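# Sweep lentils into scrap well, then set sponge down

## Task

Move every lentil from the counter into the scrap well while keeping all other items on the counter. After that, the yellow sponge must rest entirely on clear counter surface, not near the well and not propped against anything. The gripper must not be bearing most of the sponge's weight at the end, and anything that stays in place only because the robot holds it does not count.

## Robot and tools

Robot: one arm with six revolute joints and a parallel two-finger gripper. Column order of joints: waist, shoulder, elbow, wrist pitch, wrist yaw, wrist roll. Stated joint ranges in radians: waist -3.054 to 3.054, shoulder 0.000 to 3.142, elbow 0.000 to 2.356, wrist pitch -1.571 to 1.571, wrist yaw -1.571 to 1.571, wrist roll -3.142 to 3.142. The true ends may sit about 0.010 rad either side of these.

Frame: reported positions use the scene frame. Its origin is on the tabletop straight under the arm's base, +z is up, and +y is to the left when facing along +x. The base may be slightly tilted against the table. Reported hand position can be off, more so at long reach. The gripper's fingers point along its own +x and close along its own y. end_effector_position is the point midway between the pads, roughly 3 to 4 cm short of the fingertips.

Tool execute_actions, argument "actions": a list holding zero or one item, plus optional "pictures" (true/false; pictures come by default). An empty list just reports the current state. A motion item is {"rows": [...], "steps": n}: rows is a list of 1 to 15 rows, steps is 1 to 15 (default 15), each step lasting 1/30 s. Each row is one list of exactly 7 plain numbers for the single arm: six absolute joint target angles in radians (the same scale Joint positions prints), then the gripper opening. Rows are applied one per step; if there are fewer rows than steps the final row is held. These are targets, not offsets. A wait item is {"steps": n} with no rows, n up to 300; it issues nothing new and returns once that many steps have elapsed since the previous result, with your reply time counted inside them.

Opening: a number from -1 to 1. +1 is wide open (pad gap 0.088 m); the empty fingers touch at about -0.80, and anything lower adds no travel. Full open to closed takes at least about 0.5 s. To grip, command roughly 0.07 below grip_measured for a firm hold, less for a lighter one. Very thin parts (under about 3 mm) receive proportionally weaker force. Readings may carry a constant offset of about 1 mm and read narrow by up to about 3 mm when squeezing hard.

Refusals and limits: a call is rejected entirely (nothing sent) if any joint target lies more than 0.010 rad beyond a stated end and further out than that joint's last reported angle. Targets past a real end get clipped to it, and the result may then say "joint sent to its limit" (possibly about an earlier move still running). Missing that line does not prove there is more room.

Motion behaviour: each joint's sent target is kept within a fixed margin of its measured angle (0.211 rad for waist, shoulder and elbow, 0.213 wrist pitch, 0.267 wrist yaw, 0.228 wrist roll), and all targets are pulled back if they would move the gripper over 70 mm from where it is. So big moves take several calls. Friction can leave a joint short of its target, especially at long reach, and tiny changes may not move it at all; check Joint positions after each move. Between calls the arm keeps heading for the last row you sent until it has nearly stopped or a step is HELD; only a new action makes it go further.

Result lines: the state line gives end_effector_position (m), end_effector_quat_wxyz, and linear/angular velocities (m/s, rad/s) in the scene frame. Joint positions and Joint velocities list the six joints (rad, rad/s) and then the pad gap (m, m/s). grip_measured is the measured opening on the command scale. "joint command not followed" means a clearance check altered or blocked targets (mounting blocks and posts count as the arm). HELD marks steps where your row was not, or only partly, sent. Joint torques are full drive outputs, nonzero even in free air; External joint torques estimate outside loading, including held weight and friction, or say "no reading". MOTOR HOT appears from 50 °C; at 95 °C an OVER-TEMPERATURE FAULT holds the arm, and if it does not cool within 30 to 60 s the arm loses power and goes limp. Holding loads heats motors even while you think.

Avoid: contact torque reaching a joint's load limit (waist 17, shoulder 21.1, elbow 21, wrist pitch 5.55, wrist yaw 5.53, wrist roll 5.19 N m, held weight included) triggers a TORQUE FAULT: a 10 s stop and the rest of the call is skipped. Do not push anything off the table, drop things, slam, hit hard or shove hard. Occasional brief tugs on held parts or pushes on loose items may happen; recheck afterward. Release the sponge so it rests on its own.

Tool zoom_image: {"camera": "cam_wrist", "region": [x0, y0, x1, y1]} in pixels of the latest 504x504 wrist image, top-left is (0, 0), region at most 504 by 504. It returns a sharper crop.

Camera: cam_wrist only, pinhole with slight radial distortion, K=[[412.389, 0, 250.884], [0, 412.389, 249.314], [0, 0, 1]], fovy 62.856 degrees; its pose follows from joint readings, and T_world_to_cam is given for the start, with updates listed when they change. Expect small calibration errors (about 0.5 degrees, 2.5 mm).

Tool finished_scene: {"scene": n} with the current scene's integer number. Replying without any tool call ends everything.

Each tool is called after ">>>" in YAML: its name, and indented under it one key for each argument.

## Session

>>> execute_actions:
  actions: []

Scene clock: 0.00 s of 4539.00 s.
end_effector_position=(+0.3127, +0.0970, +0.1574) grip_measured=+0.827 end_effector_quat_wxyz=(+0.631, +0.320, +0.627, -0.328) end_effector_velocity=(-0.002, -0.002, -0.001) end_effector_angular_velocity=(-0.011, +0.009, -0.010)
Joint positions: [ 0.263  1.842  1.422 -1.189  0.014  1.26   0.08 ]
Joint velocities: [-0.002  0.002 -0.002 -0.007  0.007  0.007 -0.   ]
Joint torques (N m, as the arm reports them, + toward a larger angle): no reading
External joint torques (N m, as the arm's controller estimates them; a push from outside toward a larger angle lowers the number): no reading
Motor temperatures (°C, as the motors report them): [35 34 35 32 32 34]
Heat: hottest waist 35 °C (+0.0 °C/min).

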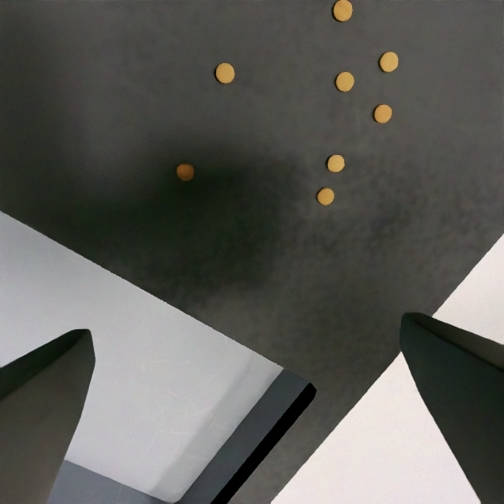

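>>> execute_actions:
  actions:
    - {"rows":[[0.1,1.4,1.4,-1.5,0,0,1]],"steps":15}

>>> execute_actions:
  actions:
    - {"steps":45}

Scene clock: 16.23 s of 4539.00 s.
end_effector_position=(+0.2287, +0.0317, +0.2677) grip_measured=+0.986 end_effector_quat_wxyz=(+0.744, +0.065, +0.664, -0.044) end_effector_velocity=(-0.010, -0.001, -0.022) end_effector_angular_velocity=(-0.243, +0.083, +2.000)
Joint positions: [ 0.102  1.399  1.408 -1.495  0.004  0.301  0.087]
Joint velocities: [-0.002  0.042 -0.046 -0.037 -0.007 -2.015  0.   ]
Joint torques (N m, as the arm reports them, + toward a larger angle): [-0.11 -4.72  4.83  0.26 -0.1  -0.05]
External joint torques (N m, as the arm's controller estimates them; a push from outside toward a larger angle lowers the number): [-0.13  0.01 -1.14 -0.24 -0.11 -0.05]
Motor temperatures (°C, as the motors report them): [35 38 37 32 32 34]
Heat: hottest shoulder 38 °C (+11.1 °C/min).
Steps of this call (steps 1 to 90: nothing new was sent; then 12.73 s passed at rest; steps 91 to 105: all 15 steps of this action). Readings (joint positions):
91: [0.252 1.821 1.422 -1.212 0.007 1.213]
92: [0.229 1.796 1.415 -1.268 0.005 1.160]
94: [0.165 1.710 1.404 -1.372 0.005 1.047]
98: [0.102 1.481 1.405 -1.470 0.005 0.777]
105: the state above
camera_calibration (this result's frames):
cam_wrist: T_world_to_cam=[[-0.195307, -0.980701, 0.00902056, 0.0741609], [-0.954584, 0.1922, 0.227658, 0.182301], [-0.224998, 0.0358524, -0.973699, 0.387758], [0, 0, 0, 1]] pos_world=[0.275751, 0.0237893, 0.335388]

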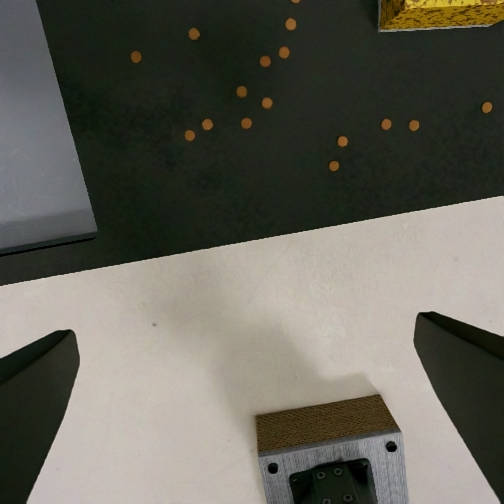

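Scene clock: 17.73 s of 4539.00 s.
end_effector_position=(+0.2279, +0.0317, +0.2670) grip_measured=+0.987 end_effector_quat_wxyz=(+0.743, -0.046, +0.665, +0.055) end_effector_velocity=(-0.002, +0.002, +0.001) end_effector_angular_velocity=(+0.022, +0.006, -0.007)
Joint positions: [ 0.102  1.4    1.406 -1.498  0.003  0.003  0.087]
Joint velocities: [-0.002 -0.002  0.002 -0.007 -0.022  0.007 -0.   ]
Joint torques (N m, as the arm reports them, + toward a larger angle): [-0.18 -4.37  4.67  0.25 -0.11 -0.07]
External joint torques (N m, as the arm's controller estimates them; a push from outside toward a larger angle lowers the number): [-0.21 -0.19 -1.03 -0.27 -0.09 -0.07]
Motor temperatures (°C, as the motors report them): [35 38 37 32 32 34]
Heat: hottest shoulder 38 °C (+10.2 °C/min).
Steps of this call (steps 1 to 30: the robot went on to your last target; steps 31 to 45: nothing new was sent). Readings (joint positions):
1: [0.102 1.400 1.407 -1.496 0.004 0.233]
2: [0.102 1.400 1.406 -1.497 0.004 0.165]
4: [0.102 1.400 1.406 -1.498 0.003 0.080]
8: [0.102 1.400 1.406 -1.498 0.003 0.020]
45: the state above
The arm was judged still, so your last target was given up. Only a new action makes it travel on or press farther. Fingers that are still opening or closing keep moving.
camera_calibration (this result's frames):
cam_wrist: T_world_to_cam=[[0.100021, -0.994082, 0.0423951, -0.0017713], [-0.97025, -0.0880041, 0.225544, 0.194743], [-0.220478, -0.063693, -0.97331, 0.388895], [0, 0, 0, 1]] pos_world=[0.274869, 0.0401472, 0.334667]

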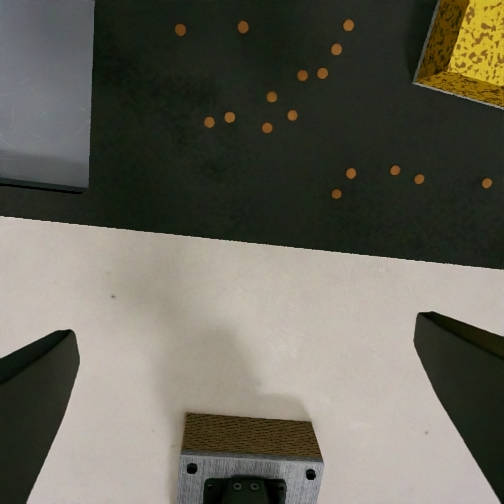

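>>> execute_actions:
  actions:
    - {"rows":[[0.05,1.45,1.55,-1.2,0,0,1]],"steps":15}

Scene clock: 31.93 s of 4539.00 s.
end_effector_position=(+0.3129, +0.0287, +0.3161) grip_measured=+0.987 end_effector_quat_wxyz=(+0.858, -0.021, +0.511, +0.044) end_effector_velocity=(+0.004, -0.001, +0.002) end_effector_angular_velocity=(+0.005, -0.022, +0.002)
Joint positions: [ 0.054  1.444  1.542 -1.204  0.     0.001  0.087]
Joint velocities: [-0.007 -0.002 -0.002  0.022 -0.007 -0.007 -0.   ]
Joint torques (N m, as the arm reports them, + toward a larger angle): [-0.22 -4.71  6.31  1.12  0.01 -0.03]
External joint torques (N m, as the arm's controller estimates them; a push from outside toward a larger angle lowers the number): [-0.25  0.21  0.14 -0.04  0.02 -0.04]
Motor temperatures (°C, as the motors report them): [35 38 38 32 32 34]
Heat: hottest shoulder 38 °C (+5.6 °C/min).
Steps of this call (steps 1 to 90: nothing new was sent; then 10.70 s passed at rest; steps 91 to 105: all 15 steps of this action). Readings (joint positions):
91: [0.095 1.407 1.423 -1.474 0.001 0.001]
92: [0.084 1.417 1.450 -1.399 0.000 0.001]
94: [0.064 1.439 1.509 -1.275 0.000 0.001]
98: [0.054 1.442 1.541 -1.221 0.000 0.001]
105: the state above
camera_calibration (this result's frames):
cam_wrist: T_world_to_cam=[[0.0393556, -0.999075, 0.0173478, 0.0117527], [-0.986716, -0.0415956, -0.157042, 0.390647], [0.157618, -0.0109368, -0.98744, 0.339841], [0, 0, 0, 1]] pos_world=[0.33143, 0.0317078, 0.396717]

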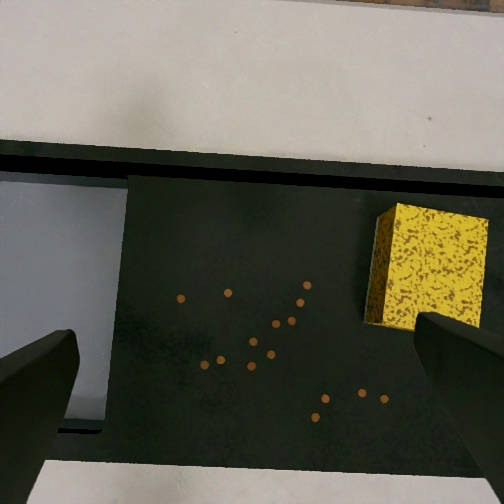

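>>> execute_actions:
  actions:
    - {"rows":[[-0.32,1.9,1.75,-1.305,0,-0.15,1],[-0.32,1.9,1.75,-1.305,0,-0.15,1],[-0.32,1.9,1.75,-1.305,0,-0.15,1],[-0.32,1.9,1.75,-1.305,0,-0.15,1],[-0.32,1.9,1.75,-1.305,0,-0.15,1],[-0.32,2.051,1.751,-1.305,0,-0.15,1]],"steps":15}

>>> execute_actions:
  actions:
    - {"rows":[[-0.32,2.051,1.751,-1.305,0,-0.15,1]],"steps":10}

Scene clock: 69.00 s of 4539.00 s.
end_effector_position=(+0.3666, -0.1050, +0.1628) grip_measured=+0.987 end_effector_quat_wxyz=(+0.701, +0.053, +0.711, -0.036) end_effector_velocity=(-0.009, +0.005, -0.097) end_effector_angular_velocity=(+0.094, +0.305, +0.026)
Joint positions: [-0.319  2.053  1.739 -1.303 -0.    -0.146  0.087]
Joint velocities: [-0.002  0.266 -0.002 -0.051 -0.007 -0.022 -0.   ]
Joint torques (N m, as the arm reports them, + toward a larger angle): [  0.31 -11.94   6.28   0.04   0.03  -0.11]
External joint torques (N m, as the arm's controller estimates them; a push from outside toward a larger angle lowers the number): [ 0.12  0.67 -1.42 -0.32  0.07 -0.11]
Motor temperatures (°C, as the motors report them): [35 38 42 35 32 34]
Heat: hottest elbow 42 °C (+6.0 °C/min).
Steps of this call (steps 1 to 15: the robot went on to your last target; steps 16 to 90: nothing new was sent; then 33.57 s passed at rest; steps 91 to 105: all 15 steps of this action). Readings (joint positions):
91: [0.031 1.478 1.580 -1.245 -0.011 -0.037]
92: [-0.012 1.518 1.629 -1.256 -0.011 -0.068]
94: [-0.109 1.605 1.697 -1.256 -0.006 -0.100]
98: [-0.261 1.788 1.734 -1.288 -0.001 -0.131]
105: the state above
camera_calibration (this result's frames):
cam_wrist: T_world_to_cam=[[-0.164071, -0.98602, 0.0290902, -0.047246], [-0.923101, 0.163865, 0.347897, 0.329984], [-0.3478, 0.0302266, -0.937081, 0.359936], [0, 0, 0, 1]] pos_world=[0.422043, -0.111538, 0.223863]

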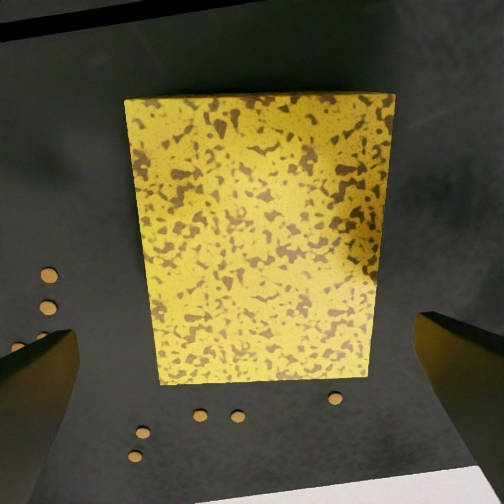

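Scene clock: 69.33 s of 4539.00 s.
end_effector_position=(+0.3681, -0.1055, +0.1653) grip_measured=+0.987 end_effector_quat_wxyz=(+0.704, +0.052, +0.708, -0.036) end_effector_velocity=(-0.004, -0.001, -0.001) end_effector_angular_velocity=(-0.004, +0.014, +0.005)
Joint positions: [-0.319  2.051  1.747 -1.303 -0.    -0.148  0.087]
Joint velocities: [-0.002 -0.002 -0.007 -0.007  0.007 -0.007 -0.   ]
Joint torques (N m, as the arm reports them, + toward a larger angle): [ 0.13 -9.12  5.58  0.06  0.02 -0.09]
External joint torques (N m, as the arm's controller estimates them; a push from outside toward a larger angle lowers the number): [-0.06 -0.13 -0.11 -0.26  0.05 -0.09]
Motor temperatures (°C, as the motors report them): [35 38 42 35 32 34]
Heat: hottest elbow 42 °C (+5.1 °C/min).
Steps of this call (steps 1 to 10: all 10 steps of this action). Readings (joint positions):
1: [-0.319 2.057 1.739 -1.303 -0.000 -0.147]
2: [-0.319 2.057 1.739 -1.303 -0.000 -0.147]
4: [-0.319 2.052 1.745 -1.303 -0.000 -0.147]
8: [-0.319 2.051 1.747 -1.303 -0.000 -0.148]
10: the state above
camera_calibration (this result's frames):
cam_wrist: T_world_to_cam=[[-0.16299, -0.986171, 0.0300245, -0.048118], [-0.926238, 0.163426, 0.339668, 0.333104], [-0.339877, 0.0275528, -0.940066, 0.360186], [0, 0, 0, 1]] pos_world=[0.42311, -0.111815, 0.226899]

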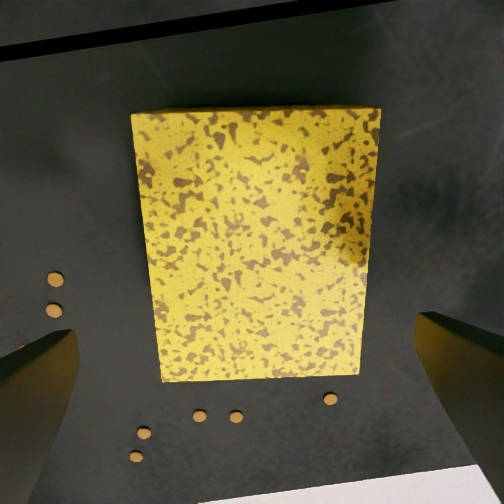

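>>> execute_actions:
  actions:
    - {"rows":[[-0.327,2.056,1.72,-1.267,0,-0.155,1],[-0.327,2.062,1.69,-1.23,0,-0.155,1],[-0.327,2.068,1.655,-1.19,0,-0.155,1],[-0.327,2.074,1.62,-1.15,0,-0.155,1],[-0.327,2.08,1.59,-1.11,0,-0.155,1],[-0.327,2.084,1.56,-1.079,0,-0.155,1]],"steps":15}

Scene clock: 75.60 s of 4539.00 s.
end_effector_position=(+0.3694, -0.1066, +0.1081) grip_measured=+0.987 end_effector_quat_wxyz=(+0.706, +0.052, +0.705, -0.037) end_effector_velocity=(+0.006, +0.001, +0.002) end_effector_angular_velocity=(+0.014, -0.032, +0.004)
Joint positions: [-0.324  2.084  1.567 -1.082 -0.    -0.153  0.087]
Joint velocities: [-0.002 -0.002  0.002  0.022 -0.022 -0.007 -0.   ]
Joint torques (N m, as the arm reports them, + toward a larger angle): [-0.03 -9.42  4.58  0.24  0.01 -0.08]
External joint torques (N m, as the arm's controller estimates them; a push from outside toward a larger angle lowers the number): [-0.24 -0.3  -0.89 -0.05  0.05 -0.08]
Motor temperatures (°C, as the motors report them): [35 40 42 34 32 34]
Heat: hottest elbow 42 °C (+4.0 °C/min).
Steps of this call (steps 1 to 15: the robot went on to your last target; steps 16 to 90: nothing new was sent; then 2.77 s passed at rest; steps 91 to 105: all 15 steps of this action). Readings (joint positions):
91: [-0.320 2.051 1.744 -1.297 -0.000 -0.149]
92: [-0.320 2.051 1.734 -1.278 -0.000 -0.150]
94: [-0.322 2.051 1.696 -1.218 -0.000 -0.152]
98: [-0.324 2.069 1.598 -1.119 -0.000 -0.152]
105: the state above
camera_calibration (this result's frames):
cam_wrist: T_world_to_cam=[[-0.163346, -0.986092, 0.0306706, -0.0472653], [-0.928575, 0.164171, 0.332861, 0.355599], [-0.333266, 0.0258914, -0.942477, 0.30454], [0, 0, 0, 1]] pos_world=[0.423973, -0.112872, 0.170106]

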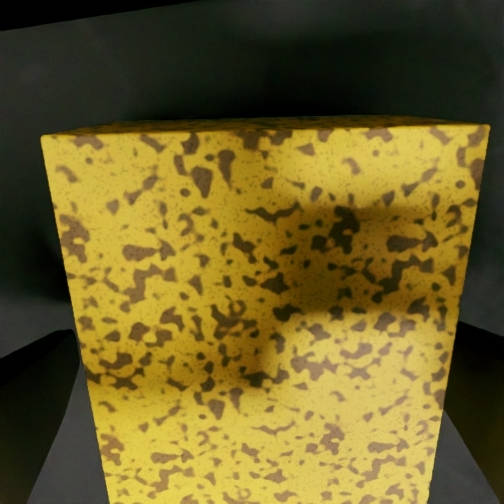

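>>> execute_actions:
  actions:
    - {"rows":[[-0.327,2.084,1.56,-1.079,0,-0.155,0.45]],"steps":12}

Scene clock: 77.97 s of 4539.00 s.
end_effector_position=(+0.3696, -0.1068, +0.1079) grip_measured=+0.460 end_effector_quat_wxyz=(+0.707, +0.052, +0.705, -0.037) end_effector_velocity=(-0.002, +0.001, +0.000) end_effector_angular_velocity=(+0.009, +0.005, +0.020)
Joint positions: [-0.325  2.084  1.566 -1.081 -0.    -0.153  0.062]
Joint velocities: [-0.002 -0.002 -0.002 -0.007 -0.007 -0.022 -0.004]
Joint torques (N m, as the arm reports them, + toward a larger angle): [-0.1  -9.3   4.6   0.3   0.04 -0.08]
External joint torques (N m, as the arm's controller estimates them; a push from outside toward a larger angle lowers the number): [-0.31 -0.24 -0.93 -0.02  0.08 -0.08]
Motor temperatures (°C, as the motors report them): [35 41 42 34 32 34]
Heat: hottest elbow 42 °C (+4.0 °C/min).
Steps of this call (steps 1 to 15: the robot went on to your last target; steps 16 to 59: nothing new was sent; steps 60 to 71: all 12 steps of this action). Readings (joint positions):
60: [-0.324 2.084 1.566 -1.081 -0.000 -0.153]
61: [-0.324 2.084 1.566 -1.081 -0.000 -0.153]
63: [-0.325 2.084 1.566 -1.081 -0.000 -0.153]
67: [-0.325 2.084 1.566 -1.081 -0.000 -0.153]
71: the state above
camera_calibration (this result's frames):
cam_wrist: T_world_to_cam=[[-0.163778, -0.986017, 0.0307899, -0.0472699], [-0.928873, 0.164647, 0.331793, 0.356113], [-0.332223, 0.0257406, -0.942849, 0.304056], [0, 0, 0, 1]] pos_world=[0.424057, -0.113069, 0.169978]

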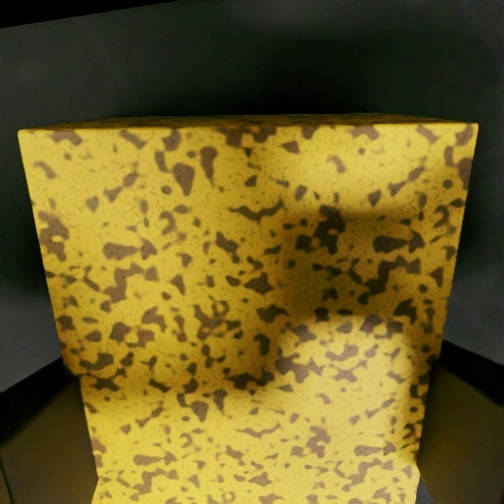

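>>> execute_actions:
  actions:
    - {"rows":[[-0.325,2.084,1.566,-1.081,0,-0.153,0.3],[-0.325,2.084,1.566,-1.081,0,-0.153,0.3],[-0.325,2.084,1.566,-1.081,0,-0.153,0.3],[-0.325,2.084,1.566,-1.081,0,-0.153,0.3],[-0.325,2.08,1.59,-1.11,0,-0.153,0.3],[-0.325,2.076,1.62,-1.145,0,-0.153,0.3],[-0.325,2.07,1.65,-1.18,0,-0.153,0.3],[-0.36,2.055,1.64,-1.18,0,-0.19,0.3],[-0.42,2.035,1.60,-1.165,0,-0.26,0.3],[-0.48,2.01,1.56,-1.145,0,-0.35,0.3],[-0.54,1.99,1.52,-1.13,0,-0.44,0.3],[-0.60,1.97,1.48,-1.115,0,-0.52,0.3],[-0.641,1.956,1.457,-1.104,0,-0.564,0.3]],"steps":15}

>>> execute_actions:
  actions:
    - {"rows":[[-0.641,1.956,1.457,-1.104,0,-0.564,0.3],[-0.641,1.956,1.457,-1.104,0,-0.564,0.3],[-0.641,1.956,1.457,-1.104,0,-0.564,0.3],[-0.641,1.96,1.44,-1.085,0,-0.564,0.3],[-0.641,1.965,1.425,-1.065,0,-0.564,0.3],[-0.641,1.97,1.41,-1.045,0,-0.564,0.3],[-0.641,1.974,1.395,-1.025,0,-0.564,0.3]],"steps":15}

Scene clock: 113.77 s of 4539.00 s.
end_effector_position=(+0.3097, -0.1898, +0.1272) grip_measured=+0.304 end_effector_quat_wxyz=(+0.710, +0.028, +0.704, -0.011) end_effector_velocity=(-0.332, -0.362, -0.041) end_effector_angular_velocity=(-0.001, +0.154, -0.387)
Joint positions: [-0.59   1.98   1.502 -1.118  0.001 -0.488  0.054]
Joint velocities: [-1.277 -0.242 -0.457  0.095  0.11  -0.886 -0.001]
Joint torques (N m, as the arm reports them, + toward a larger angle): [ 4.09 -9.06  4.28  0.41 -0.18 -0.13]
External joint torques (N m, as the arm's controller estimates them; a push from outside toward a larger angle lowers the number): [ 0.49 -1.07 -0.92  0.    0.17 -0.05]
Motor temperatures (°C, as the motors report them): [35 48 40 33 32 34]
Heat: hottest shoulder 48 °C (+7.0 °C/min).
Steps of this call (steps 1 to 15: the robot went on to your last target; steps 16 to 90: nothing new was sent; then 32.30 s passed at rest; steps 91 to 105: all 15 steps of this action). Readings (joint positions):
91: [-0.325 2.084 1.566 -1.081 -0.000 -0.153]
92: [-0.325 2.084 1.566 -1.081 -0.000 -0.153]
94: [-0.325 2.084 1.566 -1.081 -0.000 -0.153]
98: [-0.326 2.083 1.602 -1.144 -0.000 -0.161]
105: the state above
camera_calibration (this result's frames):
cam_wrist: T_world_to_cam=[[-0.0944255, -0.995164, 0.0270489, -0.162236], [-0.940256, 0.0980773, 0.326037, 0.299411], [-0.327113, 0.00535326, -0.94497, 0.299298], [0, 0, 0, 1]] pos_world=[0.364108, -0.192419, 0.189597]

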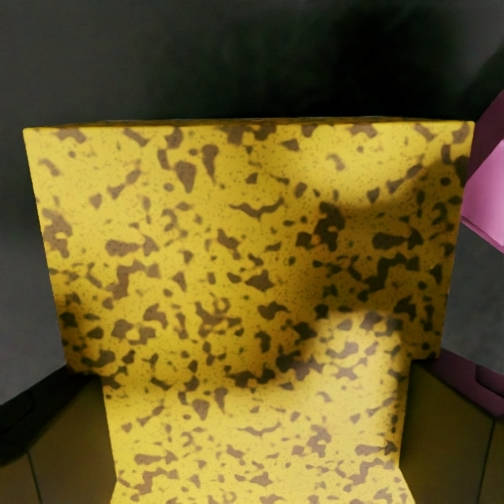

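Scene clock: 114.27 s of 4539.00 s.
end_effector_position=(+0.2935, -0.2004, +0.1063) grip_measured=+0.303 end_effector_quat_wxyz=(+0.710, +0.020, +0.704, -0.003) end_effector_velocity=(-0.003, +0.005, -0.002) end_effector_angular_velocity=(+0.015, +0.010, +0.025)
Joint positions: [-0.64   1.97   1.404 -1.029  0.003 -0.561  0.054]
Joint velocities: [ 0.002 -0.002 -0.012 -0.007 -0.007 -0.022 -0.   ]
Joint torques (N m, as the arm reports them, + toward a larger angle): [ 0.23 -8.    4.2   0.3  -0.13 -0.05]
External joint torques (N m, as the arm's controller estimates them; a push from outside toward a larger angle lowers the number): [-0.02  0.22 -1.17  0.01 -0.07 -0.05]
Motor temperatures (°C, as the motors report them): [35 48 40 33 32 34]
Heat: hottest shoulder 48 °C (+7.1 °C/min).
Steps of this call (steps 1 to 15: all 15 steps of this action). Readings (joint positions):
1: [-0.625 1.974 1.489 -1.115 0.005 -0.510]
2: [-0.648 1.972 1.481 -1.113 0.005 -0.525]
4: [-0.659 1.970 1.467 -1.104 0.005 -0.544]
8: [-0.642 1.970 1.425 -1.052 0.003 -0.558]
15: the state above
camera_calibration (this result's frames):
cam_wrist: T_world_to_cam=[[-0.0712595, -0.997076, 0.0276004, -0.180992], [-0.942485, 0.0763657, 0.325408, 0.288339], [-0.326565, -0.00282451, -0.945171, 0.2725], [0, 0, 0, 1]] pos_world=[0.347847, -0.201712, 0.168727]

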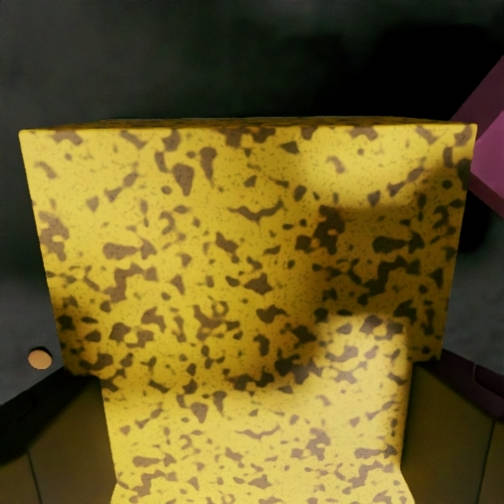

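>>> execute_actions:
  actions:
    - {"rows":[[-0.641,1.976,1.375,-1.009,0,-0.564,0.3],[-0.641,1.976,1.375,-1.009,0,-0.564,0.3],[-0.63,1.968,1.362,-1.005,0,-0.553,0.3],[-0.61,1.953,1.342,-1.0,0,-0.533,0.3],[-0.59,1.939,1.322,-0.995,0,-0.513,0.3],[-0.57,1.925,1.303,-0.99,0,-0.493,0.3],[-0.55,1.91,1.284,-0.984,0,-0.473,0.3],[-0.53,1.897,1.265,-0.979,0,-0.453,0.3],[-0.514,1.885,1.248,-0.976,0,-0.437,0.3],[-0.49,1.872,1.232,-0.972,0,-0.413,0.3],[-0.465,1.859,1.216,-0.968,0,-0.388,0.3],[-0.44,1.847,1.2,-0.965,0,-0.363,0.3],[-0.415,1.835,1.185,-0.962,0,-0.338,0.3],[-0.39,1.824,1.171,-0.959,0,-0.313,0.3],[-0.369,1.815,1.159,-0.957,0,-0.292,0.3]],"steps":15}

Scene clock: 122.23 s of 4539.00 s.
end_effector_position=(+0.2918, -0.1191, +0.1005) grip_measured=+0.303 end_effector_quat_wxyz=(+0.706, +0.019, +0.708, -0.005) end_effector_velocity=(-0.010, +0.247, +0.000) end_effector_angular_velocity=(-0.019, +0.037, +0.035)
Joint positions: [-0.428  1.845  1.204 -0.965  0.005 -0.347  0.054]
Joint velocities: [ 0.716 -0.33  -0.442  0.081  0.007  0.681 -0.   ]
Joint torques (N m, as the arm reports them, + toward a larger angle): [ 0.4  -8.    3.77  0.25 -0.19  0.08]
External joint torques (N m, as the arm's controller estimates them; a push from outside toward a larger angle lowers the number): [ 0.52 -0.75 -1.55 -0.07 -0.18  0.07]
Motor temperatures (°C, as the motors report them): [35 48 40 33 32 34]
Heat: hottest shoulder 48 °C (+6.1 °C/min).
Steps of this call (steps 1 to 15: the robot went on to your last target; steps 16 to 90: nothing new was sent; then 4.47 s passed at rest; steps 91 to 105: all 15 steps of this action). Readings (joint positions):
91: [-0.640 1.970 1.399 -1.022 0.003 -0.562]
92: [-0.640 1.970 1.395 -1.019 0.003 -0.562]
94: [-0.637 1.968 1.381 -1.008 0.003 -0.555]
98: [-0.589 1.930 1.320 -0.990 0.005 -0.495]
105: the state above
camera_calibration (this result's frames):
cam_wrist: T_world_to_cam=[[-0.0725953, -0.996872, 0.0312429, -0.0997905], [-0.938329, 0.0788821, 0.336625, 0.280364], [-0.338037, -0.00487867, -0.94112, 0.269377], [0, 0, 0, 1]] pos_world=[0.346888, -0.12028, 0.162257]

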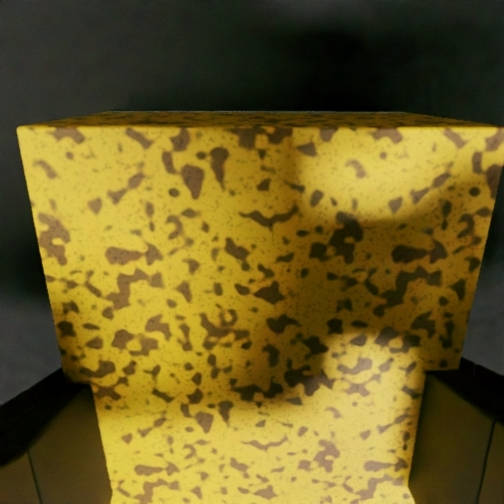

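>>> execute_actions:
  actions:
    - {"rows":[[-0.369,1.815,1.165,-0.957,0,-0.292,0.3],[-0.343,1.806,1.155,-0.955,0,-0.266,0.3],[-0.317,1.797,1.145,-0.953,0,-0.24,0.3],[-0.29,1.789,1.135,-0.952,0,-0.213,0.3],[-0.263,1.782,1.126,-0.951,0,-0.186,0.3],[-0.236,1.775,1.118,-0.949,0,-0.159,0.3],[-0.208,1.769,1.111,-0.948,0,-0.131,0.3],[-0.18,1.764,1.105,-0.947,0,-0.103,0.3],[-0.152,1.76,1.1,-0.946,0,-0.075,0.3],[-0.124,1.757,1.097,-0.946,0,-0.047,0.3],[-0.095,1.755,1.095,-0.945,0,-0.018,0.3],[-0.066,1.754,1.094,-0.945,0,0.011,0.3],[-0.037,1.754,1.094,-0.945,0,0.04,0.3],[-0.008,1.754,1.095,-0.945,0,0.069,0.3],[0.021,1.755,1.096,-0.946,0,0.098,0.3]],"steps":15}

>>> execute_actions:
  actions:
    - {"rows":[[0.05,1.758,1.099,-0.946,0,0.127,0.3],[0.078,1.761,1.103,-0.947,0,0.155,0.3],[0.106,1.765,1.107,-0.947,0,0.183,0.3],[0.134,1.769,1.112,-0.948,0,0.211,0.3],[0.162,1.776,1.12,-0.949,0,0.239,0.3],[0.19,1.783,1.129,-0.951,0,0.267,0.3],[0.217,1.79,1.138,-0.952,0,0.294,0.3],[0.244,1.798,1.148,-0.954,0,0.321,0.3],[0.27,1.806,1.158,-0.955,0,0.347,0.3],[0.295,1.815,1.168,-0.957,0,0.372,0.3],[0.32,1.825,1.181,-0.96,0,0.397,0.3],[0.345,1.836,1.195,-0.963,0,0.422,0.3],[0.37,1.847,1.21,-0.966,0,0.447,0.3],[0.395,1.859,1.226,-0.97,0,0.472,0.3],[0.42,1.872,1.243,-0.974,0,0.497,0.3]],"steps":15}

>>> execute_actions:
  actions:
    - {"rows":[[0.42,1.872,1.243,-0.974,0,0.497,0.3],[0.42,1.868,1.26,-1.0,0,0.497,0.3],[0.42,1.86,1.29,-1.04,0,0.497,0.3],[0.42,1.85,1.32,-1.08,0,0.497,0.3],[0.42,1.84,1.35,-1.12,0,0.497,0.3],[0.42,1.83,1.38,-1.16,0,0.497,0.3],[0.42,1.82,1.41,-1.2,0,0.497,0.3],[0.35,1.81,1.44,-1.24,0,0.43,0.3],[0.28,1.80,1.46,-1.27,0,0.36,0.3],[0.2,1.80,1.48,-1.29,0,0.28,0.3]],"steps":15}

Scene clock: 140.43 s of 4539.00 s.
end_effector_position=(+0.2921, -0.0024, +0.1029) grip_measured=+0.303 end_effector_quat_wxyz=(+0.705, +0.015, +0.709, -0.009) end_effector_velocity=(+0.002, +0.249, +0.006) end_effector_angular_velocity=(-0.037, -0.020, -0.005)
Joint positions: [-0.05   1.764  1.106 -0.948  0.004  0.029  0.054]
Joint velocities: [ 0.852 -0.017 -0.007  0.007  0.007  0.857 -0.   ]
Joint torques (N m, as the arm reports them, + toward a larger angle): [ 0.39 -7.43  4.24  0.3  -0.13  0.05]
External joint torques (N m, as the arm's controller estimates them; a push from outside toward a larger angle lowers the number): [ 0.29 -0.81 -1.08 -0.02 -0.12  0.05]
Motor temperatures (°C, as the motors report them): [35 48 39 33 32 34]
Heat: hottest shoulder 48 °C (+6.2 °C/min).
Steps of this call (steps 1 to 30: the robot went on to your last target; steps 31 to 90: nothing new was sent; then 14.70 s passed at rest; steps 91 to 105: all 15 steps of this action). Readings (joint positions):
91: [-0.373 1.820 1.171 -0.957 0.004 -0.295]
92: [-0.371 1.818 1.170 -0.956 0.004 -0.287]
94: [-0.350 1.810 1.161 -0.954 0.004 -0.256]
98: [-0.249 1.784 1.131 -0.951 0.004 -0.164]
105: the state above
camera_calibration (this result's frames):
cam_wrist: T_world_to_cam=[[-0.0715818, -0.996497, 0.0432345, 0.0149533], [-0.938058, 0.0819894, 0.336638, 0.270573], [-0.339004, -0.0164593, -0.940641, 0.272543], [0, 0, 0, 1]] pos_world=[0.347276, -0.00279734, 0.164634]

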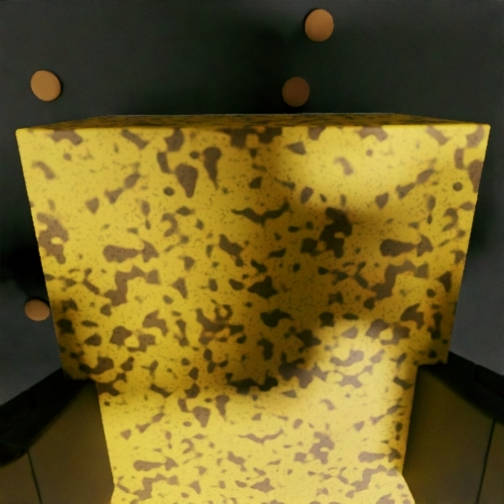

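Scene clock: 140.93 s of 4539.00 s.
end_effector_position=(+0.2892, +0.1226, +0.1050) grip_measured=+0.303 end_effector_quat_wxyz=(+0.709, +0.011, +0.705, -0.013) end_effector_velocity=(-0.004, +0.253, +0.002) end_effector_angular_velocity=(-0.011, -0.011, +0.014)
Joint positions: [ 0.357  1.837  1.201 -0.964  0.004  0.436  0.054]
Joint velocities: [ 0.74   0.335  0.432 -0.095 -0.007  0.725 -0.   ]
Joint torques (N m, as the arm reports them, + toward a larger angle): [ 0.48 -6.32  5.84  0.06 -0.08  0.1 ]
External joint torques (N m, as the arm's controller estimates them; a push from outside toward a larger angle lowers the number): [ 0.39  0.82  0.53 -0.26 -0.09  0.1 ]
Motor temperatures (°C, as the motors report them): [35 47 39 33 32 34]
Heat: hottest shoulder 47 °C (+5.1 °C/min).
Steps of this call (steps 1 to 15: all 15 steps of this action). Readings (joint positions):
1: [-0.021 1.764 1.106 -0.947 0.004 0.058]
2: [0.007 1.764 1.106 -0.947 0.004 0.086]
4: [0.065 1.764 1.106 -0.947 0.004 0.143]
8: [0.176 1.775 1.122 -0.949 0.004 0.255]
15: the state above
camera_calibration (this result's frames):
cam_wrist: T_world_to_cam=[[-0.0719057, -0.995949, 0.0539979, 0.13813], [-0.941125, 0.0856779, 0.327022, 0.258341], [-0.330323, -0.0273041, -0.943473, 0.274642], [0, 0, 0, 1]] pos_world=[0.343785, 0.122935, 0.167176]

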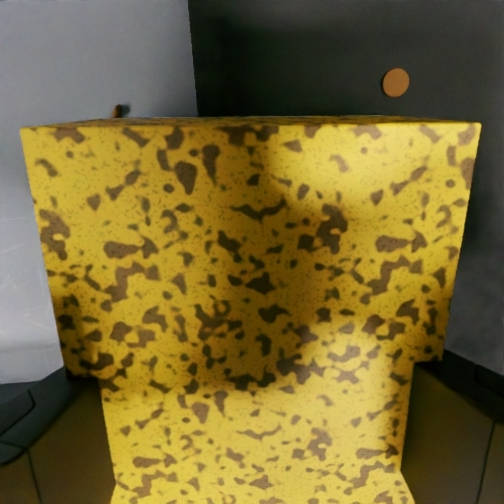

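Scene clock: 141.43 s of 4539.00 s.
end_effector_position=(+0.3111, +0.0754, +0.1833) grip_measured=+0.303 end_effector_quat_wxyz=(+0.707, +0.022, +0.706, -0.021) end_effector_velocity=(-0.010, -0.077, +0.015) end_effector_angular_velocity=(-0.012, +0.111, +0.015)
Joint positions: [ 0.195  1.799  1.473 -1.276  0.003  0.302  0.054]
Joint velocities: [-0.227 -0.017  0.042 -0.168 -0.007 -0.242  0.   ]
Joint torques (N m, as the arm reports them, + toward a larger angle): [ 2.2  -7.24  5.19  0.08 -0.11 -0.12]
External joint torques (N m, as the arm's controller estimates them; a push from outside toward a larger angle lowers the number): [ 0.24 -1.09  0.06 -0.23  0.11 -0.08]
Motor temperatures (°C, as the motors report them): [35 47 39 33 32 34]
Heat: hottest shoulder 47 °C (+5.0 °C/min).
Steps of this call (steps 1 to 15: all 15 steps of this action). Readings (joint positions):
1: [0.380 1.846 1.213 -0.965 0.002 0.454]
2: [0.398 1.853 1.225 -0.972 0.001 0.466]
4: [0.417 1.857 1.257 -1.021 0.000 0.481]
8: [0.414 1.845 1.361 -1.152 -0.002 0.476]
15: the state above
camera_calibration (this result's frames):
cam_wrist: T_world_to_cam=[[-0.0989529, -0.993841, 0.0498902, 0.0974261], [-0.937248, 0.109928, 0.330882, 0.253718], [-0.334328, -0.0140178, -0.942353, 0.354579], [0, 0, 0, 1]] pos_world=[0.365983, 0.0739057, 0.245327]

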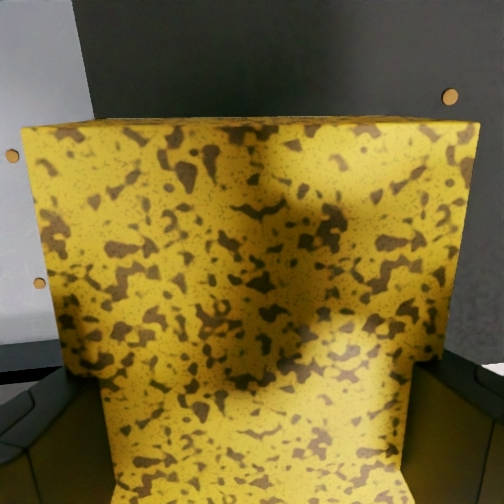

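>>> execute_actions:
  actions:
    - {"rows":[[0.12,1.83,1.5,-1.29,0,0.2,0.3],[0.04,1.86,1.52,-1.28,0,0.12,0.3],[-0.04,1.89,1.54,-1.26,0,0.04,0.3],[-0.12,1.92,1.55,-1.24,0,-0.04,0.3],[-0.2,1.95,1.56,-1.21,0,-0.12,0.3],[-0.27,1.98,1.56,-1.18,0,-0.19,0.3],[-0.315,2.0,1.55,-1.15,0,-0.238,0.3],[-0.315,2.005,1.54,-1.14,0,-0.238,0.3],[-0.315,2.005,1.54,-1.14,0,-0.238,0.3],[-0.315,2.008,1.52,-1.115,0,-0.238,0.3],[-0.315,2.012,1.5,-1.09,0,-0.238,0.3],[-0.315,2.016,1.48,-1.065,0,-0.238,0.3],[-0.315,2.02,1.46,-1.045,0,-0.238,0.3],[-0.315,2.02,1.45,-1.03,0,-0.238,0.3]],"steps":15}

>>> execute_actions:
  actions:
    - {"rows":[[-0.315,2.022,1.448,-1.029,0,-0.238,0.3],[-0.315,2.022,1.448,-1.029,0,-0.238,0.3],[-0.295,2.013,1.436,-1.025,0,-0.218,0.3],[-0.272,2.003,1.423,-1.021,0,-0.195,0.3],[-0.249,1.995,1.411,-1.018,0,-0.172,0.3],[-0.226,1.988,1.401,-1.015,0,-0.149,0.3],[-0.203,1.983,1.393,-1.012,0,-0.126,0.3],[-0.179,1.979,1.387,-1.01,0,-0.102,0.3],[-0.155,1.976,1.383,-1.009,0,-0.078,0.3],[-0.131,1.973,1.38,-1.008,0,-0.054,0.3],[-0.107,1.971,1.378,-1.007,0,-0.03,0.3],[-0.083,1.97,1.376,-1.006,0,-0.006,0.3],[-0.06,1.969,1.375,-1.006,0,0.017,0.3],[-0.037,1.969,1.375,-1.006,0,0.04,0.3],[-0.013,1.969,1.375,-1.006,0,0.064,0.3]],"steps":15}

>>> execute_actions:
  actions:
    - {"rows":[[0.011,1.97,1.376,-1.006,0,0.088,0.3],[0.035,1.972,1.378,-1.007,0,0.112,0.3],[0.059,1.975,1.382,-1.008,0,0.136,0.3],[0.083,1.979,1.387,-1.01,0,0.16,0.3],[0.107,1.983,1.393,-1.012,0,0.184,0.3],[0.131,1.988,1.401,-1.015,0,0.208,0.3],[0.155,1.995,1.411,-1.018,0,0.232,0.3],[0.178,2.003,1.423,-1.021,0,0.255,0.3],[0.201,2.012,1.436,-1.025,0,0.278,0.3],[0.224,2.021,1.449,-1.029,0,0.301,0.3],[0.25,2.032,1.465,-1.034,0,0.327,0.3],[0.275,2.043,1.481,-1.039,0,0.352,0.3],[0.3,2.054,1.497,-1.044,0,0.377,0.3],[0.325,2.065,1.514,-1.049,0,0.402,0.3],[0.35,2.076,1.53,-1.054,0,0.427,0.3]],"steps":15}

>>> execute_actions:
  actions:
    - {"rows":[[0.368,2.083,1.541,-1.057,0,0.445,0.3],[0.368,2.083,1.541,-1.057,0,0.445,0.3],[0.368,2.08,1.56,-1.08,0,0.445,0.3],[0.368,2.075,1.59,-1.115,0,0.445,0.3],[0.368,2.07,1.62,-1.15,0,0.445,0.3],[0.368,2.065,1.65,-1.185,0,0.445,0.3],[0.368,2.06,1.68,-1.22,0,0.445,0.3],[0.3,2.055,1.7,-1.245,0,0.38,0.3],[0.23,2.05,1.7,-1.25,0,0.31,0.3],[0.16,2.05,1.7,-1.25,0,0.24,0.3],[0.09,2.05,1.7,-1.25,0,0.17,0.3],[0.02,2.05,1.7,-1.25,0,0.1,0.3],[-0.05,2.05,1.7,-1.25,0,0.03,0.3],[-0.12,2.05,1.7,-1.25,0,-0.04,0.3],[-0.19,2.05,1.7,-1.25,0,-0.11,0.3]],"steps":15}

Scene clock: 159.80 s of 4539.00 s.
end_effector_position=(+0.3520, -0.1037, +0.1144) grip_measured=+0.303 end_effector_quat_wxyz=(+0.710, +0.026, +0.704, -0.015) end_effector_velocity=(-0.018, +0.010, -0.115) end_effector_angular_velocity=(+0.028, +0.073, +0.129)
Joint positions: [-0.328  2.006  1.478 -1.064  0.003 -0.224  0.054]
Joint velocities: [ 0.002  0.105 -0.32   0.344 -0.007 -0.125 -0.   ]
Joint torques (N m, as the arm reports them, + toward a larger angle): [ 1.53 -7.91  4.71  0.45 -0.13 -0.08]
External joint torques (N m, as the arm's controller estimates them; a push from outside toward a larger angle lowers the number): [ 0.24  1.32 -1.22  0.02  0.04 -0.06]
Motor temperatures (°C, as the motors report them): [35 47 41 33 32 34]
Heat: hottest shoulder 47 °C (+1.0 °C/min).
Steps of this call (steps 1 to 30: the robot went on to your last target; steps 31 to 90: nothing new was sent; then 14.87 s passed at rest; steps 91 to 105: all 15 steps of this action). Readings (joint positions):
91: [0.193 1.803 1.477 -1.291 -0.001 0.260]
92: [0.171 1.812 1.486 -1.292 -0.006 0.218]
94: [0.082 1.845 1.514 -1.271 -0.007 0.114]
98: [-0.128 1.935 1.543 -1.192 -0.005 -0.100]
105: the state above
camera_calibration (this result's frames):
cam_wrist: T_world_to_cam=[[-0.0964837, -0.994693, 0.0357221, -0.0724218], [-0.940091, 0.10286, 0.325037, 0.335469], [-0.326986, -0.00222129, -0.945026, 0.299729], [0, 0, 0, 1]] pos_world=[0.406392, -0.105878, 0.176799]

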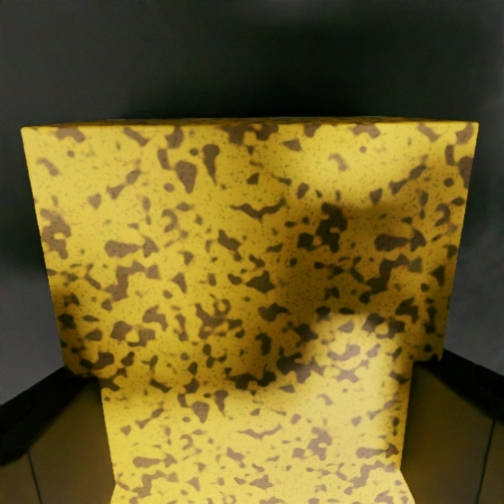

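Scene clock: 160.30 s of 4539.00 s.
end_effector_position=(+0.3539, -0.0102, +0.1040) grip_measured=+0.303 end_effector_quat_wxyz=(+0.708, +0.015, +0.706, -0.008) end_effector_velocity=(-0.004, +0.248, -0.000) end_effector_angular_velocity=(-0.027, +0.015, +0.019)
Joint positions: [-0.071  1.978  1.388 -1.009  0.003  0.008  0.054]
Joint velocities: [ 0.701 -0.022 -0.046  0.007  0.007  0.681 -0.   ]
Joint torques (N m, as the arm reports them, + toward a larger angle): [ 0.32 -9.04  4.18  0.34 -0.1   0.11]
External joint torques (N m, as the arm's controller estimates them; a push from outside toward a larger angle lowers the number): [ 0.38 -0.73 -1.23  0.02 -0.1   0.11]
Motor temperatures (°C, as the motors report them): [35 47 41 33 32 34]
Heat: hottest shoulder 47 °C (+1.0 °C/min).
Steps of this call (steps 1 to 15: all 15 steps of this action). Readings (joint positions):
1: [-0.325 2.010 1.470 -1.055 0.003 -0.228]
2: [-0.322 2.012 1.464 -1.048 0.003 -0.230]
4: [-0.310 2.013 1.450 -1.034 0.003 -0.221]
8: [-0.243 1.998 1.416 -1.020 0.003 -0.151]
15: the state above
camera_calibration (this result's frames):
cam_wrist: T_world_to_cam=[[-0.071567, -0.99656, 0.0417944, 0.0117067], [-0.940353, 0.0813839, 0.330323, 0.330283], [-0.332588, -0.0156613, -0.942942, 0.292302], [0, 0, 0, 1]] pos_world=[0.408637, -0.0106355, 0.166034]

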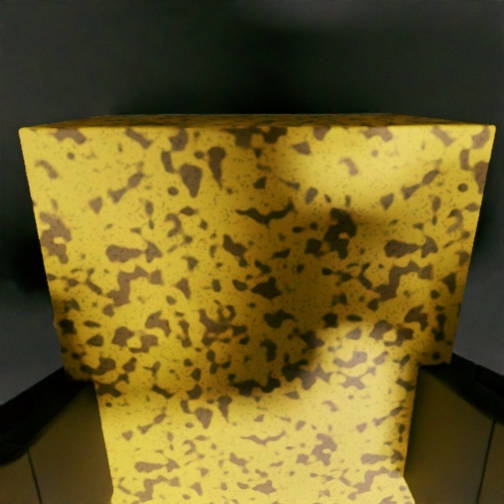

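Scene clock: 160.80 s of 4539.00 s.
end_effector_position=(+0.3525, +0.1210, +0.1069) grip_measured=+0.303 end_effector_quat_wxyz=(+0.710, +0.013, +0.704, -0.012) end_effector_velocity=(-0.009, +0.289, -0.004) end_effector_angular_velocity=(-0.025, -0.004, +0.014)
Joint positions: [ 0.287  2.041  1.487 -1.041  0.003  0.367  0.054]
Joint velocities: [ 0.74   0.325  0.457 -0.139  0.007  0.725 -0.   ]
Joint torques (N m, as the arm reports them, + toward a larger angle): [ 0.63 -7.77  5.99  0.02 -0.05  0.08]
External joint torques (N m, as the arm's controller estimates them; a push from outside toward a larger angle lowers the number): [ 0.41  0.98  0.56 -0.28 -0.05  0.08]
Motor temperatures (°C, as the motors report them): [35 47 41 33 32 34]
Heat: hottest shoulder 47 °C (+1.0 °C/min).
Steps of this call (steps 1 to 15: all 15 steps of this action). Readings (joint positions):
1: [-0.048 1.978 1.388 -1.009 0.003 0.031]
2: [-0.025 1.978 1.387 -1.009 0.003 0.055]
4: [0.022 1.978 1.387 -1.009 0.003 0.103]
8: [0.118 1.982 1.397 -1.015 0.003 0.198]
15: the state above
camera_calibration (this result's frames):
cam_wrist: T_world_to_cam=[[-0.07399, -0.996025, 0.0496047, 0.142163], [-0.942358, 0.0861064, 0.323337, 0.318231], [-0.326323, -0.0228216, -0.944983, 0.295545], [0, 0, 0, 1]] pos_world=[0.406849, 0.120941, 0.169337]

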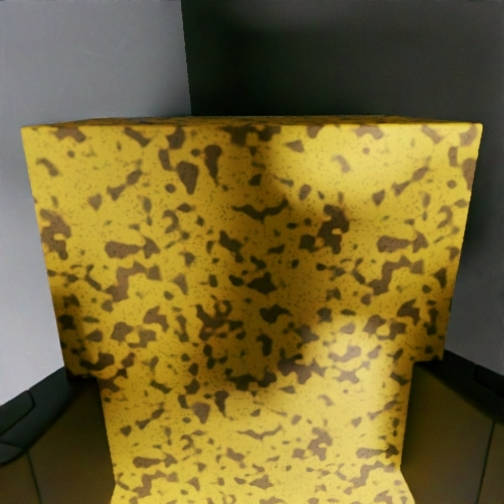

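Scene clock: 161.30 s of 4539.00 s.
end_effector_position=(+0.3820, +0.0433, +0.1530) grip_measured=+0.303 end_effector_quat_wxyz=(+0.709, -0.006, +0.705, +0.015) end_effector_velocity=(+0.051, -0.626, -0.005) end_effector_angular_velocity=(+0.038, +0.092, +0.085)
Joint positions: [ 0.068  2.054  1.694 -1.236 -0.005  0.084  0.054]
Joint velocities: [-1.624 -0.002 -0.002 -0.095 -0.007 -1.707 -0.   ]
Joint torques (N m, as the arm reports them, + toward a larger angle): [-0.14 -9.57  5.67 -0.18  0.12 -0.12]
External joint torques (N m, as the arm's controller estimates them; a push from outside toward a larger angle lowers the number): [-0.43 -0.43  0.32 -0.28  0.15 -0.11]
Motor temperatures (°C, as the motors report them): [35 47 41 33 32 34]
Heat: hottest shoulder 47 °C (+1.0 °C/min).
Steps of this call (steps 1 to 15: all 15 steps of this action). Readings (joint positions):
1: [0.311 2.051 1.501 -1.044 0.003 0.390]
2: [0.333 2.059 1.513 -1.046 0.002 0.406]
4: [0.363 2.068 1.538 -1.073 -0.000 0.424]
8: [0.367 2.070 1.629 -1.179 -0.002 0.423]
15: the state above
camera_calibration (this result's frames):
cam_wrist: T_world_to_cam=[[-0.00930339, -0.999252, 0.037525, 0.0419807], [-0.944583, 0.0210966, 0.327595, 0.34088], [-0.328142, -0.0323977, -0.944073, 0.347934], [0, 0, 0, 1]] pos_world=[0.436552, 0.0460302, 0.215229]

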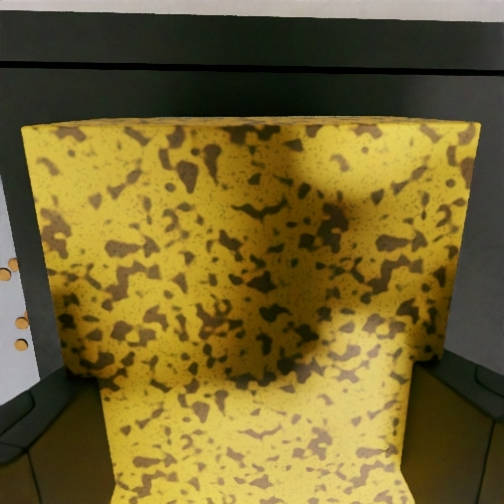

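>>> execute_actions:
  actions:
    - {"rows":[[-0.26,2.055,1.7,-1.24,0,-0.18,0.3],[-0.325,2.06,1.69,-1.23,0,-0.25,0.3],[-0.325,2.065,1.68,-1.22,0,-0.25,0.3],[-0.325,2.065,1.68,-1.22,0,-0.25,0.3],[-0.325,2.07,1.655,-1.19,0,-0.25,0.3],[-0.325,2.075,1.63,-1.16,0,-0.25,0.3],[-0.325,2.08,1.6,-1.125,0,-0.25,0.3],[-0.325,2.085,1.575,-1.095,0,-0.25,0.3],[-0.325,2.09,1.55,-1.065,0,-0.25,0.3],[-0.325,2.09,1.545,-1.06,0,-0.25,0.3],[-0.325,2.09,1.545,-1.06,0,-0.25,0.3],[-0.325,2.09,1.545,-1.06,0,-0.25,0.3],[-0.325,2.09,1.545,-1.06,0,-0.25,0.6],[-0.325,2.09,1.545,-1.06,0,-0.25,1]],"steps":15}

>>> execute_actions:
  actions:
    - {"rows":[[-0.325,2.09,1.545,-1.06,0,-0.25,1],[-0.325,2.09,1.545,-1.06,0,-0.25,1],[-0.325,2.09,1.545,-1.06,0,-0.25,1],[-0.325,2.09,1.545,-1.06,0,-0.25,1],[-0.325,2.08,1.6,-1.125,0,-0.25,1],[-0.325,2.07,1.66,-1.2,0,-0.25,1],[-0.325,2.05,1.72,-1.28,0,-0.25,1],[-0.3,2.0,1.75,-1.33,0,-0.25,1],[-0.2,1.9,1.72,-1.38,0,-0.15,1],[-0.1,1.75,1.65,-1.42,0,-0.1,1],[0,1.6,1.57,-1.45,0,0,1]],"steps":15}

>>> execute_actions:
  actions:
    - {"rows":[[0,1.6,1.57,-1.45,0,0,1]],"steps":12}

Scene clock: 168.37 s of 4539.00 s.
end_effector_position=(+0.3677, -0.1072, +0.1031) grip_measured=+0.605 end_effector_quat_wxyz=(+0.706, +0.019, +0.708, -0.004) end_effector_velocity=(+0.010, +0.002, -0.009) end_effector_angular_velocity=(+0.006, -0.061, +0.023)
Joint positions: [-0.326  2.088  1.552 -1.07   0.001 -0.247  0.069]
Joint velocities: [ 0.002 -0.002 -0.042  0.095 -0.022 -0.022  0.175]
Joint torques (N m, as the arm reports them, + toward a larger angle): [ 0.52 -8.89  4.69  0.32 -0.03 -0.06]
External joint torques (N m, as the arm's controller estimates them; a push from outside toward a larger angle lowers the number): [ 0.56  0.98 -1.25 -0.08 -0.01 -0.06]
Motor temperatures (°C, as the motors report them): [35 48 41 33 32 34]
Heat: hottest shoulder 48 °C (+1.0 °C/min).
Steps of this call (steps 1 to 30: the robot went on to your last target; steps 31 to 90: nothing new was sent; then 3.57 s passed at rest; steps 91 to 105: all 15 steps of this action). Readings (joint positions):
91: [-0.193 2.054 1.694 -1.248 -0.000 -0.128]
92: [-0.209 2.054 1.694 -1.245 -0.004 -0.164]
94: [-0.263 2.054 1.693 -1.230 -0.004 -0.208]
98: [-0.336 2.056 1.640 -1.153 0.001 -0.238]
105: the state above
camera_calibration (this result's frames):
cam_wrist: T_world_to_cam=[[-0.0718788, -0.996936, 0.0308574, -0.0827484], [-0.938274, 0.0780792, 0.336966, 0.349631], [-0.338343, -0.00473194, -0.941011, 0.29769], [0, 0, 0, 1]] pos_world=[0.422823, -0.108385, 0.16487]

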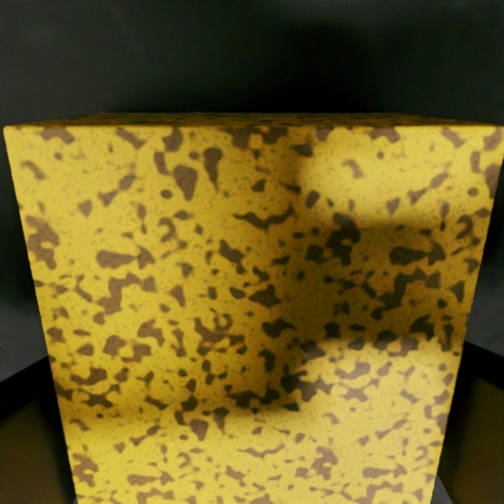

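Scene clock: 168.87 s of 4539.00 s.
end_effector_position=(+0.3240, -0.0187, +0.2141) grip_measured=+0.986 end_effector_quat_wxyz=(+0.710, -0.001, +0.704, +0.008) end_effector_velocity=(-0.236, +0.440, +0.347) end_effector_angular_velocity=(+0.003, -0.585, +0.681)
Joint positions: [-0.096  1.808  1.609 -1.394  0.002 -0.063  0.087]
Joint velocities: [ 1.282 -1.409 -0.359 -0.476 -0.066  0.593  0.001]
Joint torques (N m, as the arm reports them, + toward a larger angle): [ -1.66 -10.37   4.73  -0.19   0.01   0.12]
External joint torques (N m, as the arm's controller estimates them; a push from outside toward a larger angle lowers the number): [-0.11 -1.48 -1.25 -0.26 -0.11  0.1 ]
Motor temperatures (°C, as the motors report them): [35 49 41 33 32 34]
Heat: hottest shoulder 49 °C (+2.0 °C/min).
Steps of this call (steps 1 to 15: all 15 steps of this action). Readings (joint positions):
1: [-0.326 2.088 1.552 -1.068 0.001 -0.247]
2: [-0.326 2.088 1.552 -1.065 0.001 -0.247]
4: [-0.326 2.088 1.552 -1.063 0.001 -0.248]
8: [-0.325 2.081 1.641 -1.215 0.001 -0.248]
15: the state above
camera_calibration (this result's frames):
cam_wrist: T_world_to_cam=[[-0.0262432, -0.998847, 0.0402114, -0.0179327], [-0.945351, 0.0378751, 0.323848, 0.268656], [-0.324997, -0.0295151, -0.945254, 0.383882], [0, 0, 0, 1]] pos_world=[0.378264, -0.0167571, 0.276583]

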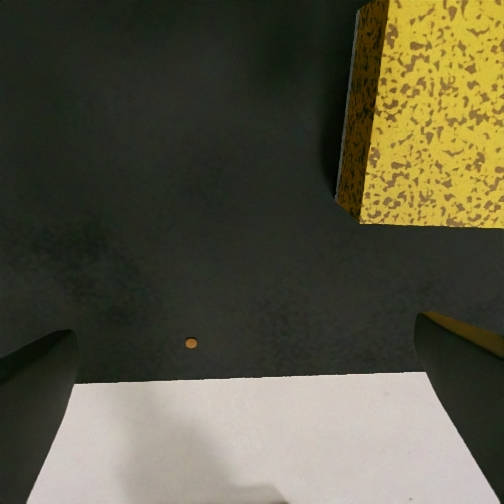

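Scene clock: 169.27 s of 4539.00 s.
end_effector_position=(+0.2889, +0.0113, +0.2662) grip_measured=+0.987 end_effector_quat_wxyz=(+0.753, -0.011, +0.658, +0.023) end_effector_velocity=(-0.006, +0.000, -0.007) end_effector_angular_velocity=(+0.003, +0.032, +0.021)
Joint positions: [-0.     1.597  1.577 -1.447 -0.003 -0.003  0.087]
Joint velocities: [-0.002 -0.002 -0.027 -0.007 -0.007 -0.022 -0.   ]
Joint torques (N m, as the arm reports them, + toward a larger angle): [ 0.01 -5.75  4.98  0.33  0.13  0.06]
External joint torques (N m, as the arm's controller estimates them; a push from outside toward a larger angle lowers the number): [-0.1   0.44 -1.05 -0.24  0.15  0.06]
Motor temperatures (°C, as the motors report them): [35 49 41 33 32 34]
Heat: hottest shoulder 49 °C (+2.0 °C/min).
Steps of this call (steps 1 to 12: all 12 steps of this action). Readings (joint positions):
1: [-0.056 1.756 1.598 -1.410 -0.000 -0.045]
2: [-0.026 1.711 1.589 -1.426 -0.002 -0.032]
4: [0.001 1.635 1.588 -1.438 -0.003 -0.017]
8: [-0.000 1.590 1.587 -1.447 -0.003 -0.005]
12: the state above
camera_calibration (this result's frames):
cam_wrist: T_world_to_cam=[[0.00388076, -0.999467, 0.0324156, 0.00242326], [-0.979088, 0.00279581, 0.203418, 0.25969], [-0.203401, -0.0325271, -0.978555, 0.396384], [0, 0, 0, 1]] pos_world=[0.334875, 0.0145891, 0.334979]

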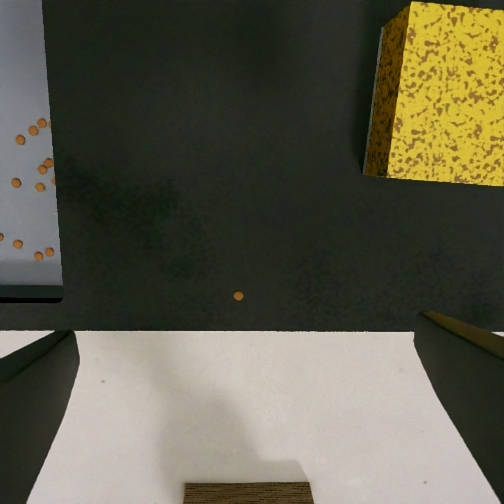

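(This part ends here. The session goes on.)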